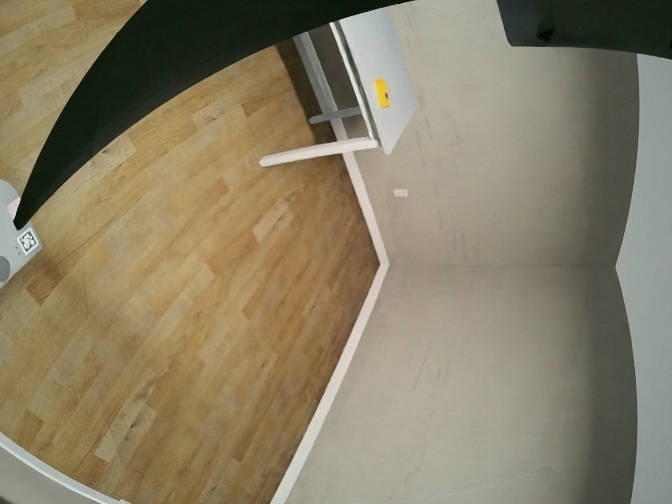

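Slipped. Retry with the contact-stop (slack lift) method.

Emit:
{"name": "execute_actions", "arguments": {
  "actions": [
    {"r3":{"joints":{"arm_m":0.41,"gripper_m":0.179}}}
  ],
  "cameras": []
}}

Emit:
{"name": "execute_actions", "arguments": {
  "actions": [
    {"r3":{"joints":{"lift_m":0.95}}}
  ],
  "cameras": []
}}

Scene clock: 276.50 s.
r1.base_odometry: x=-0.210 y=+1.711 heading=+2.390 (m, m, rad; r1's odometry frame)
r1.turned_by_wheels: +0.000 (rad since the last result)
r1.turned_by_imu: +0.000 (rad since the last result)
r1.base_tilt: forward=+0.4 right=-0.5 (deg)
r1.lidar_m: 2.25 2.68 1.62 2.00 1.45 2.25 1.72 0.70 0.52 0.51 0.53 0.75
r1.head_depth_mm: - - - - - - 1150 / - - - - - - - / - - - - - - - / 3176 3295 807 640 - - 1163 / 3171 3286 804 640 - - 1175 / 3212 3297 801 638 549 977 1160 / 3210 3289 797 636 555 966 1162
r1.base_status: not commanded
r1.joint_positions: lift_m=+1.090 arm_m=+0.001 wrist_yaw_rad=+0.000 wrist_pitch_rad=-1.565 wrist_roll_rad=+1.566 gripper_m=+0.179 head_pan_rad=-1.563 head_tilt_rad=-0.692
r1.joint_status: not commanded
r1.motor_effort: left_wheel=-2(2) right_wheel=+2(2) lift_m=+35(35) arm_m=-3(3) wrist_yaw_rad=+0(0) wrist_pitch_rad=-3(3) wrist_roll_rad=+2(2) gripper_m=+0(0) head_pan_rad=-4(4) head_tilt_rad=-3(3) (%)
r1.hand_pose: x=-0.0215 y=-0.1235 z=+0.9722 quat_wxyz=(+0.002, +0.001, -0.709, -0.705) (m; r1's base frame)
r1.wrist_depth_mm: 285 660 - - - - - / 293 681 - - - - - / 297 700 - - - - - / 301 723 - - - - - / 303 778 - - - - - / - 798 - - - - - / 326 746 - - - - -
r2.base_odometry: x=-0.906 y=-0.030 heading=-1.084 (m, m, rad; r2's odometry frame)
r2.turned_by_wheels: +0.000 (rad since the last result)
r2.turned_by_imu: +0.001 (rad since the last result)
r2.base_tilt: forward=+0.8 right=+0.1 (deg)
r2.lidar_m: 2.34 2.70 2.43 2.36 2.49 2.27 1.65 0.69 0.52 0.51 0.53 0.75
r2.head_depth_mm: - - - - - 946 1133 / - - - - - - 1134 / - - - - - - - / 486 685 780 654 - - 1131 / 498 3177 814 654 - - 1128 / 2300 3246 2564 655 547 922 1129 / 2848 3128 2555 655 547 918 1131
r2.base_status: not commanded
r2.joint_positions: lift_m=+1.090 arm_m=+0.010 wrist_yaw_rad=+0.001 wrist_pitch_rad=-1.546 wrist_roll_rad=+1.568 gripper_m=+0.179 head_pan_rad=-1.563 head_tilt_rad=-0.691
r2.joint_status: not commanded
r2.motor_effort: left_wheel=-1(2) right_wheel=+1(1) lift_m=+32(32) arm_m=-3(3) wrist_yaw_rad=+0(0) wrist_pitch_rad=-4(4) wrist_roll_rad=+1(1) gripper_m=+0(0) head_pan_rad=-3(3) head_tilt_rad=-6(5) (%)
r2.hand_pose: x=-0.0215 y=-0.1373 z=+0.9717 quat_wxyz=(+0.001, +0.001, -0.716, -0.698) (m; r2's base frame)
r2.wrist_depth_mm: 261 622 - - - - - / 266 640 - - - - - / 270 631 - - - - - / 281 658 - - - - - / 285 730 - - - - - / 292 777 - - - - - / 300 727 - - - - -
r3.base_odometry: x=+1.696 y=+0.624 heading=+2.720 (m, m, rad; r3's odometry frame)
r3.turned_by_wheels: +0.000 (rad since the last result)
r3.turned_by_imu: +0.001 (rad since the last result)
r3.base_tilt: forward=-0.4 right=-0.9 (deg)
r3.lidar_m: 1.36 2.19 2.49 1.45 1.65 2.82 2.61 0.82 0.55 0.51 0.52 0.66
r3.head_depth_mm: 2104 2277 2447 2493 1873 1518 1268 / 2290 2468 2707 2487 1880 1530 1271 / 2526 2746 3033 2519 1922 1539 1283 / 2674 2843 3149 2555 1919 1536 1283 / 2428 2616 2815 2540 1942 1549 1288 / 2254 2397 2577 2575 1951 1551 1292 / 2088 2250 2370 2422 1856 1563 1294
r3.base_status: not commanded
r3.joint_positions: lift_m=+1.090 arm_m=+0.410 wrist_yaw_rad=+0.000 wrist_pitch_rad=-1.538 wrist_roll_rad=+1.566 gripper_m=+0.179 head_pan_rad=+0.993 head_tilt_rad=-0.507
r3.joint_status: all done
r3.motor_effort: left_wheel=-1(1) right_wheel=+0(0) lift_m=+23(23) arm_m=+3(4) wrist_yaw_rad=+0(1) wrist_pitch_rad=-1(1) wrist_roll_rad=+3(3) gripper_m=+0(98) head_pan_rad=+1(2) head_tilt_rad=+4(5) (%)
r3.hand_pose: x=-0.0215 y=-0.5387 z=+0.9715 quat_wxyz=(+0.002, +0.002, -0.718, -0.696) (m; r3's base frame)
r3.wrist_depth_mm: 252 249 250 247 246 246 - / 259 258 255 253 253 253 - / 267 266 264 230 262 260 - / 276 273 274 237 266 267 - / 284 284 279 246 277 277 - / - 292 292 255 288 287 - / 303 302 299 261 296 299 -
pictures: none
No camera images: the call's "cameras" was empty. Leave "cameras" out to get every camera's image.

Scene clock: 278.97 s.
r1.base_odometry: x=-0.210 y=+1.711 heading=+2.390 (m, m, rad; r1's odometry frame)
r1.turned_by_wheels: +0.000 (rad since the last result)
r1.turned_by_imu: +0.000 (rad since the last result)
r1.base_tilt: forward=+0.4 right=-0.5 (deg)
r1.lidar_m: 2.26 2.67 1.61 2.00 1.44 2.24 1.72 0.70 0.53 0.51 0.54 0.75
r1.head_depth_mm: - - - - - - 1154 / - - - - - - - / - - - - - - - / 3160 3362 805 641 - - 1163 / 3174 3300 805 639 - - 1176 / 3203 3279 801 638 549 974 1161 / 3210 3308 798 635 555 967 1160
r1.base_status: not commanded
r1.joint_positions: lift_m=+1.090 arm_m=+0.001 wrist_yaw_rad=+0.000 wrist_pitch_rad=-1.565 wrist_roll_rad=+1.566 gripper_m=+0.179 head_pan_rad=-1.563 head_tilt_rad=-0.692
r1.joint_status: not commanded
r1.motor_effort: left_wheel=-2(1) right_wheel=+2(2) lift_m=+35(35) arm_m=-4(3) wrist_yaw_rad=+0(0) wrist_pitch_rad=-2(3) wrist_roll_rad=+2(2) gripper_m=+0(0) head_pan_rad=-4(3) head_tilt_rad=-4(3) (%)
r1.hand_pose: x=-0.0215 y=-0.1235 z=+0.9722 quat_wxyz=(+0.002, +0.001, -0.709, -0.705) (m; r1's base frame)
r1.wrist_depth_mm: 288 658 - - - - - / 293 662 - - - - - / 296 684 - - - - - / 303 692 - - - - - / 300 800 - - - - - / - 804 - - - - - / 328 776 - - - - -
r2.base_odometry: x=-0.906 y=-0.030 heading=-1.084 (m, m, rad; r2's odometry frame)
r2.turned_by_wheels: +0.000 (rad since the last result)
r2.turned_by_imu: +0.000 (rad since the last result)
r2.base_tilt: forward=+0.8 right=+0.1 (deg)
r2.lidar_m: 2.34 2.69 2.43 2.37 2.49 2.27 1.65 0.69 0.52 0.51 0.53 0.76
r2.head_depth_mm: - - - - - 952 1130 / - - - - - - 1128 / - - - - - - - / 492 559 608 623 - - 1127 / 477 558 813 634 - - 1130 / 482 3163 2546 654 547 921 1128 / 2808 3160 2570 656 548 927 1133
r2.base_status: not commanded
r2.joint_positions: lift_m=+1.090 arm_m=+0.010 wrist_yaw_rad=+0.001 wrist_pitch_rad=-1.546 wrist_roll_rad=+1.568 gripper_m=+0.179 head_pan_rad=-1.563 head_tilt_rad=-0.691
r2.joint_status: not commanded
r2.motor_effort: left_wheel=-2(3) right_wheel=+1(1) lift_m=+32(32) arm_m=-3(3) wrist_yaw_rad=+0(0) wrist_pitch_rad=-4(4) wrist_roll_rad=+1(1) gripper_m=+1(1) head_pan_rad=-3(3) head_tilt_rad=-6(5) (%)
r2.hand_pose: x=-0.0215 y=-0.1373 z=+0.9717 quat_wxyz=(+0.001, +0.001, -0.716, -0.698) (m; r2's base frame)
r2.wrist_depth_mm: 260 612 - - - - - / 266 642 - - - - - / 271 639 - - - - - / 282 650 - - - - - / 286 696 - - - - - / 291 797 - - - - - / 305 751 - - - - -
r3.base_odometry: x=+1.696 y=+0.624 heading=+2.720 (m, m, rad; r3's odometry frame)
r3.turned_by_wheels: +0.000 (rad since the last result)
r3.turned_by_imu: -0.001 (rad since the last result)
r3.base_tilt: forward=-0.4 right=-0.7 (deg)
r3.lidar_m: 1.35 2.19 2.49 1.45 1.65 2.82 2.61 0.83 0.55 0.51 0.52 0.66
r3.head_depth_mm: 2096 2261 2447 2483 1861 1513 1267 / 2265 2497 2658 2500 1919 1520 1275 / 2509 2760 2988 2522 1911 1525 1281 / 2623 2788 3120 2576 1909 1541 1280 / 2457 2593 2852 2546 1941 1544 1282 / 2244 2396 2629 2606 1961 1574 1301 / 2110 2271 2386 2394 1895 1573 1299
r3.base_status: not commanded
r3.joint_positions: lift_m=+0.986 arm_m=+0.410 wrist_yaw_rad=+0.000 wrist_pitch_rad=-1.553 wrist_roll_rad=+1.567 gripper_m=+0.179 head_pan_rad=+0.993 head_tilt_rad=-0.506
r3.joint_status: lift_m contact_stop (moved -0.103 of -0.140)
r3.on_its_own: lift_m is slack since a contact_stop, until your next command for it (your +0.950 is given up)
r3.motor_effort: left_wheel=+0(4) right_wheel=-2(6) lift_m=+18(19) arm_m=+0(3) wrist_yaw_rad=+0(0) wrist_pitch_rad=+3(12) wrist_roll_rad=+2(3) gripper_m=-1(1) head_pan_rad=+3(2) head_tilt_rad=+5(5) (%)
r3.hand_pose: x=-0.0215 y=-0.5351 z=+0.8684 quat_wxyz=(+0.002, +0.001, -0.713, -0.701) (m; r3's base frame)
r3.wrist_depth_mm: 153 152 152 152 152 151 151 / 158 157 127 126 154 156 156 / 162 162 131 129 131 160 160 / 168 167 136 134 136 166 165 / - 173 141 139 140 171 170 / - 179 145 143 174 176 176 / 185 184 181 148 181 182 183
pictures: none
No camera images: the call's "cameras" was empty. Leave "cameras" out to get every camera's image.

Emit:
{"name": "execute_actions", "arguments": {
  "actions": [
    {"r3":{"joints":{"gripper_m":0.02}}}
  ],
  "cameras": []
}}

Emit:
{"name": "execute_actions", "arguments": {
  "actions": [
    {"r3":{"joints":{"lift_m":1.09}}}
  ],
  "cameras": []
}}

Scene clock: 282.90 s.
r1.base_odometry: x=-0.210 y=+1.711 heading=+2.390 (m, m, rad; r1's odometry frame)
r1.turned_by_wheels: +0.000 (rad since the last result)
r1.turned_by_imu: +0.000 (rad since the last result)
r1.base_tilt: forward=+0.4 right=-0.5 (deg)
r1.lidar_m: 2.26 2.69 1.62 2.00 1.44 2.25 1.72 0.70 0.53 0.51 0.53 0.75
r1.head_depth_mm: - - - - - - 1149 / - - - - - - - / - - - - - - - / 3165 3325 806 641 - - 1168 / 3186 3319 804 640 - - 1173 / 3207 3311 800 638 549 976 1161 / 3248 3282 797 635 555 967 1157
r1.base_status: not commanded
r1.joint_positions: lift_m=+1.090 arm_m=+0.001 wrist_yaw_rad=+0.000 wrist_pitch_rad=-1.565 wrist_roll_rad=+1.566 gripper_m=+0.179 head_pan_rad=-1.563 head_tilt_rad=-0.692
r1.joint_status: not commanded
r1.motor_effort: left_wheel=-1(2) right_wheel=+2(2) lift_m=+35(34) arm_m=-4(4) wrist_yaw_rad=+0(0) wrist_pitch_rad=-3(3) wrist_roll_rad=+2(2) gripper_m=-1(0) head_pan_rad=-4(4) head_tilt_rad=-3(3) (%)
r1.hand_pose: x=-0.0215 y=-0.1235 z=+0.9722 quat_wxyz=(+0.002, +0.001, -0.709, -0.705) (m; r1's base frame)
r1.wrist_depth_mm: 288 660 - - - - - / 291 682 - - - - - / 295 694 - - - - - / 300 710 - - - - - / 300 766 - - - - - / - 779 - - - - - / 327 762 - - - - -
r2.base_odometry: x=-0.906 y=-0.030 heading=-1.084 (m, m, rad; r2's odometry frame)
r2.turned_by_wheels: +0.000 (rad since the last result)
r2.turned_by_imu: +0.000 (rad since the last result)
r2.base_tilt: forward=+0.9 right=+0.0 (deg)
r2.lidar_m: 2.34 2.70 2.44 2.37 2.49 2.27 1.65 0.69 0.52 0.51 0.53 0.75
r2.head_depth_mm: - - - - - 948 1129 / - - - - - - 1131 / - - - - - - - / 488 554 610 639 - - 1134 / 470 564 2534 654 - - 1131 / 473 3203 2531 653 548 920 1133 / 2855 3142 2565 655 548 919 1130
r2.base_status: not commanded
r2.joint_positions: lift_m=+1.090 arm_m=+0.010 wrist_yaw_rad=+0.001 wrist_pitch_rad=-1.546 wrist_roll_rad=+1.568 gripper_m=+0.179 head_pan_rad=-1.563 head_tilt_rad=-0.691
r2.joint_status: not commanded
r2.motor_effort: left_wheel=-2(1) right_wheel=+1(1) lift_m=+32(32) arm_m=-3(3) wrist_yaw_rad=+0(0) wrist_pitch_rad=-4(4) wrist_roll_rad=+1(1) gripper_m=+0(0) head_pan_rad=-3(3) head_tilt_rad=-6(6) (%)
r2.hand_pose: x=-0.0215 y=-0.1373 z=+0.9717 quat_wxyz=(+0.001, +0.001, -0.716, -0.698) (m; r2's base frame)
r2.wrist_depth_mm: 261 618 - - - - - / 263 629 - - - - - / 274 636 - - - - - / 282 649 - - - - - / 285 702 - - - - - / 292 796 - - - - - / 304 751 - - - - -
r3.base_odometry: x=+1.696 y=+0.624 heading=+2.720 (m, m, rad; r3's odometry frame)
r3.turned_by_wheels: +0.000 (rad since the last result)
r3.turned_by_imu: +0.000 (rad since the last result)
r3.base_tilt: forward=-0.4 right=-0.7 (deg)
r3.lidar_m: 1.35 2.19 2.50 1.45 1.65 2.81 2.61 0.83 0.55 0.51 0.52 0.66
r3.head_depth_mm: 2099 2233 2430 2488 1891 1520 1265 / 2276 2460 2681 2502 1890 1522 1261 / 2533 2715 2991 2524 1907 1536 1270 / 2579 2873 3171 2575 1912 1552 1282 / 2454 2619 2859 2598 1941 1547 1283 / 2277 2421 2635 2583 1950 1551 1295 / 2083 2231 2396 2392 1879 1556 1295
r3.base_status: not commanded
r3.joint_positions: lift_m=+0.999 arm_m=+0.410 wrist_yaw_rad=+0.000 wrist_pitch_rad=-1.562 wrist_roll_rad=+1.567 gripper_m=+0.021 head_pan_rad=+0.993 head_tilt_rad=-0.506
r3.joint_status: all done
r3.on_its_own: lift_m is slack since a contact_stop, until your next command for it (your +0.950 is given up)
r3.motor_effort: left_wheel=-1(0) right_wheel=+0(1) lift_m=+19(18) arm_m=+0(0) wrist_yaw_rad=+0(0) wrist_pitch_rad=+6(7) wrist_roll_rad=+2(2) gripper_m=-25(100) head_pan_rad=+2(3) head_tilt_rad=+4(4) (%)
r3.hand_pose: x=-0.0216 y=-0.5328 z=+0.8814 quat_wxyz=(+0.002, +0.001, -0.710, -0.704) (m; r3's base frame)
r3.wrist_depth_mm: 164 165 164 164 164 164 164 / 169 169 167 139 167 169 169 / 173 175 144 142 172 174 174 / 180 180 148 148 177 180 180 / 185 185 152 152 153 185 186 / 192 191 159 156 159 192 193 / 197 198 195 162 197 198 201
pictures: none
No camera images: the call's "cameras" was empty. Leave "cameras" out to get every camera's image.

Scene clock: 284.87 s.
r1.base_odometry: x=-0.210 y=+1.711 heading=+2.390 (m, m, rad; r1's odometry frame)
r1.turned_by_wheels: +0.000 (rad since the last result)
r1.turned_by_imu: +0.000 (rad since the last result)
r1.base_tilt: forward=+0.4 right=-0.5 (deg)
r1.lidar_m: 2.25 2.68 1.62 2.00 1.44 2.24 1.72 0.70 0.52 0.51 0.54 0.75
r1.head_depth_mm: - - - - - - 1154 / - - - - - - - / - - - - - - - / 3172 3343 806 641 - - 1165 / 3188 3355 805 640 - - 1177 / 3186 3296 801 639 548 977 1162 / 3207 3253 796 636 553 967 1154
r1.base_status: not commanded
r1.joint_positions: lift_m=+1.090 arm_m=+0.001 wrist_yaw_rad=+0.000 wrist_pitch_rad=-1.565 wrist_roll_rad=+1.566 gripper_m=+0.179 head_pan_rad=-1.563 head_tilt_rad=-0.692
r1.joint_status: not commanded
r1.motor_effort: left_wheel=-1(1) right_wheel=+2(2) lift_m=+34(34) arm_m=-3(4) wrist_yaw_rad=-1(1) wrist_pitch_rad=-3(3) wrist_roll_rad=+2(2) gripper_m=+0(1) head_pan_rad=-3(3) head_tilt_rad=-3(3) (%)
r1.hand_pose: x=-0.0215 y=-0.1235 z=+0.9722 quat_wxyz=(+0.002, +0.001, -0.709, -0.705) (m; r1's base frame)
r1.wrist_depth_mm: 285 646 - - - - - / 287 666 - - - - - / 297 694 - - - - - / 301 712 - - - - - / 303 773 - - - - - / - 804 - - - - - / 328 789 - - - - -
r2.base_odometry: x=-0.906 y=-0.030 heading=-1.084 (m, m, rad; r2's odometry frame)
r2.turned_by_wheels: +0.000 (rad since the last result)
r2.turned_by_imu: +0.000 (rad since the last result)
r2.base_tilt: forward=+0.8 right=+0.2 (deg)
r2.lidar_m: 2.34 2.70 2.44 2.37 2.49 2.27 1.65 0.69 0.52 0.51 0.53 0.75
r2.head_depth_mm: - - - - - 949 1129 / - - - - - - 1128 / - - - - - - - / 487 1190 634 649 - - 1131 / 497 3229 816 650 - - 1133 / 2310 3212 2528 655 547 922 1135 / 2847 3159 2543 654 548 922 1142
r2.base_status: not commanded
r2.joint_positions: lift_m=+1.090 arm_m=+0.010 wrist_yaw_rad=+0.001 wrist_pitch_rad=-1.546 wrist_roll_rad=+1.568 gripper_m=+0.179 head_pan_rad=-1.563 head_tilt_rad=-0.691
r2.joint_status: not commanded
r2.motor_effort: left_wheel=-2(1) right_wheel=+1(1) lift_m=+31(32) arm_m=-3(3) wrist_yaw_rad=+0(0) wrist_pitch_rad=-4(4) wrist_roll_rad=+1(1) gripper_m=-1(0) head_pan_rad=-3(3) head_tilt_rad=-6(6) (%)
r2.hand_pose: x=-0.0215 y=-0.1373 z=+0.9717 quat_wxyz=(+0.001, +0.001, -0.716, -0.698) (m; r2's base frame)
r2.wrist_depth_mm: 258 605 - - - - - / 267 617 - - - - - / 273 633 - - - - - / 282 640 - - - - - / 283 724 - - - - - / 292 781 - - - - - / 302 721 - - - - -
r3.base_odometry: x=+1.696 y=+0.624 heading=+2.720 (m, m, rad; r3's odometry frame)
r3.turned_by_wheels: +0.000 (rad since the last result)
r3.turned_by_imu: +0.000 (rad since the last result)
r3.base_tilt: forward=-0.4 right=-0.9 (deg)
r3.lidar_m: 1.35 2.18 2.49 1.45 1.65 2.81 2.61 0.83 0.55 0.51 0.52 0.66
r3.head_depth_mm: 2094 2251 2443 2481 1887 1503 1258 / 2276 2471 2686 2483 1897 1525 1270 / 2544 2764 3029 2566 1907 1537 1278 / 2603 2882 3141 2566 1919 1532 1288 / 2428 2653 2811 2585 1933 1556 1296 / 2231 2421 2612 2578 1934 1556 1287 / 2108 2241 2401 2399 1892 1565 1301
r3.base_status: not commanded
r3.joint_positions: lift_m=+1.090 arm_m=+0.410 wrist_yaw_rad=+0.000 wrist_pitch_rad=-1.540 wrist_roll_rad=+1.567 gripper_m=+0.020 head_pan_rad=+0.993 head_tilt_rad=-0.506
r3.joint_status: all done
r3.motor_effort: left_wheel=-2(1) right_wheel=+0(1) lift_m=+23(25) arm_m=+0(0) wrist_yaw_rad=+0(0) wrist_pitch_rad=+0(6) wrist_roll_rad=+2(2) gripper_m=-1(26) head_pan_rad=+3(3) head_tilt_rad=+5(4) (%)
r3.hand_pose: x=-0.0215 y=-0.5385 z=+0.9715 quat_wxyz=(+0.002, +0.001, -0.718, -0.696) (m; r3's base frame)
r3.wrist_depth_mm: 252 249 250 248 247 245 - / 259 257 253 226 254 251 - / 267 265 260 231 261 260 - / 273 275 271 238 269 269 - / 284 282 282 246 277 277 - / 293 291 287 254 286 285 - / 308 303 297 262 297 297 -
pictures: none
No camera images: the call's "cameras" was empty. Leave "cameras" out to get every camera's image.

Emit:
{"name": "execute_actions", "arguments": {
  "actions": [
    {"r3":{"joints":{"gripper_m":0.125,"wrist_pitch_rad":-1.57,"arm_m":0.415}}}
  ],
  "cameras": ["r3_wrist_camera"]
}}

Emit:
{"name": "execute_actions", "arguments": {
  "actions": [
    {"r3":{"joints":{"lift_m":0.95}}}
  ],
  "cameras": []
}}

Scene clock: 289.63 s.
r1.base_odometry: x=-0.210 y=+1.711 heading=+2.390 (m, m, rad; r1's odometry frame)
r1.turned_by_wheels: +0.000 (rad since the last result)
r1.turned_by_imu: +0.000 (rad since the last result)
r1.base_tilt: forward=+0.4 right=-0.5 (deg)
r1.lidar_m: 2.25 2.67 1.62 2.00 1.45 2.25 1.72 0.70 0.52 0.51 0.54 0.75
r1.head_depth_mm: - - - - - - 1152 / - - - - - - - / - - - - - - - / 3181 3352 805 642 - - 1164 / 3203 3313 806 639 - - 1177 / 3189 3285 801 638 548 975 1161 / 3243 3281 797 636 555 968 1162
r1.base_status: not commanded
r1.joint_positions: lift_m=+1.090 arm_m=+0.001 wrist_yaw_rad=+0.000 wrist_pitch_rad=-1.565 wrist_roll_rad=+1.566 gripper_m=+0.179 head_pan_rad=-1.563 head_tilt_rad=-0.692
r1.joint_status: not commanded
r1.motor_effort: left_wheel=-1(2) right_wheel=+2(2) lift_m=+34(35) arm_m=-4(4) wrist_yaw_rad=+0(0) wrist_pitch_rad=-3(3) wrist_roll_rad=+2(2) gripper_m=+0(0) head_pan_rad=-3(3) head_tilt_rad=-3(3) (%)
r1.hand_pose: x=-0.0215 y=-0.1235 z=+0.9722 quat_wxyz=(+0.002, +0.001, -0.709, -0.705) (m; r1's base frame)
r1.wrist_depth_mm: 286 665 - - - - - / 289 684 - - - - - / 296 699 - - - - - / 304 705 - - - - - / 305 776 - - - - - / - 788 - - - - - / 329 753 - - - - -
r2.base_odometry: x=-0.906 y=-0.030 heading=-1.084 (m, m, rad; r2's odometry frame)
r2.turned_by_wheels: +0.000 (rad since the last result)
r2.turned_by_imu: +0.000 (rad since the last result)
r2.base_tilt: forward=+0.8 right=+0.0 (deg)
r2.lidar_m: 2.34 2.70 2.44 2.37 2.49 2.26 1.66 0.69 0.52 0.51 0.53 0.75
r2.head_depth_mm: - - - - - 949 1126 / - - - - - - 1130 / - - - - - - - / 483 920 694 648 - - 1127 / 494 3194 813 652 - - 1131 / 2292 3230 2565 654 548 921 1130 / 2842 3200 2551 654 547 921 1135
r2.base_status: not commanded
r2.joint_positions: lift_m=+1.090 arm_m=+0.010 wrist_yaw_rad=+0.001 wrist_pitch_rad=-1.546 wrist_roll_rad=+1.568 gripper_m=+0.179 head_pan_rad=-1.563 head_tilt_rad=-0.691
r2.joint_status: not commanded
r2.motor_effort: left_wheel=-1(2) right_wheel=+1(1) lift_m=+32(32) arm_m=-2(3) wrist_yaw_rad=+0(0) wrist_pitch_rad=-4(4) wrist_roll_rad=+1(1) gripper_m=+0(0) head_pan_rad=-3(3) head_tilt_rad=-5(6) (%)
r2.hand_pose: x=-0.0215 y=-0.1373 z=+0.9717 quat_wxyz=(+0.001, +0.001, -0.716, -0.698) (m; r2's base frame)
r2.wrist_depth_mm: 259 610 - - - - - / 267 629 - - - - - / 274 649 - - - - - / 280 648 - - - - - / 284 716 - - - - - / 292 796 - - - - - / 305 738 - - - - -
r3.base_odometry: x=+1.696 y=+0.624 heading=+2.720 (m, m, rad; r3's odometry frame)
r3.turned_by_wheels: +0.000 (rad since the last result)
r3.turned_by_imu: +0.001 (rad since the last result)
r3.base_tilt: forward=-0.3 right=-0.7 (deg)
r3.lidar_m: 1.35 2.20 2.49 1.45 1.65 2.81 2.61 0.82 0.55 0.51 0.52 0.66
r3.head_depth_mm: 2114 2260 2444 2485 1889 1508 1265 / 2298 2497 2739 2486 1917 1519 1273 / 2512 2746 3007 2516 1908 1540 1276 / 2612 2834 3113 2563 1922 1535 1283 / 2414 2588 2836 2595 1926 1551 1294 / 2242 2439 2596 2593 1949 1544 1297 / 2093 2240 2395 2409 1893 1560 1310
r3.base_status: not commanded
r3.joint_positions: lift_m=+1.090 arm_m=+0.415 wrist_yaw_rad=+0.000 wrist_pitch_rad=-1.559 wrist_roll_rad=+1.567 gripper_m=+0.125 head_pan_rad=+0.993 head_tilt_rad=-0.506
r3.joint_status: all done
joint sent to its limit — the command would take r3.wrist_pitch_rad past its lower limit, so that joint was sent only as far as its limit.
r3.motor_effort: left_wheel=-1(0) right_wheel=+0(0) lift_m=+23(23) arm_m=+3(3) wrist_yaw_rad=+0(0) wrist_pitch_rad=-3(2) wrist_roll_rad=+2(2) gripper_m=+0(95) head_pan_rad=+2(2) head_tilt_rad=+5(4) (%)
r3.hand_pose: x=-0.0215 y=-0.5384 z=+0.9719 quat_wxyz=(+0.002, +0.001, -0.711, -0.703) (m; r3's base frame)
r3.wrist_depth_mm: 246 248 247 247 247 246 - / 255 255 252 229 255 255 - / 261 261 260 230 263 262 - / 271 271 267 236 271 269 - / 283 280 280 247 280 282 - / 289 293 288 254 289 - - / 300 299 296 263 300 302 -
pictures: r3_wrist_camera
camera_calibration (this result's frames):
r3_wrist_camera: T_world_to_cam=[[-0.0351075, 0.999383, 0.000500276, 0.528422], [0.976891, 0.0342117, 0.210981, -0.143477], [0.210834, 0.00789572, -0.97749, 1.122], [0, 0, 0, 1]] pos_world=[-0.0778411, -0.532047, 1.12675]
Images, in order (width x height): r3_wrist_camera 644x364.

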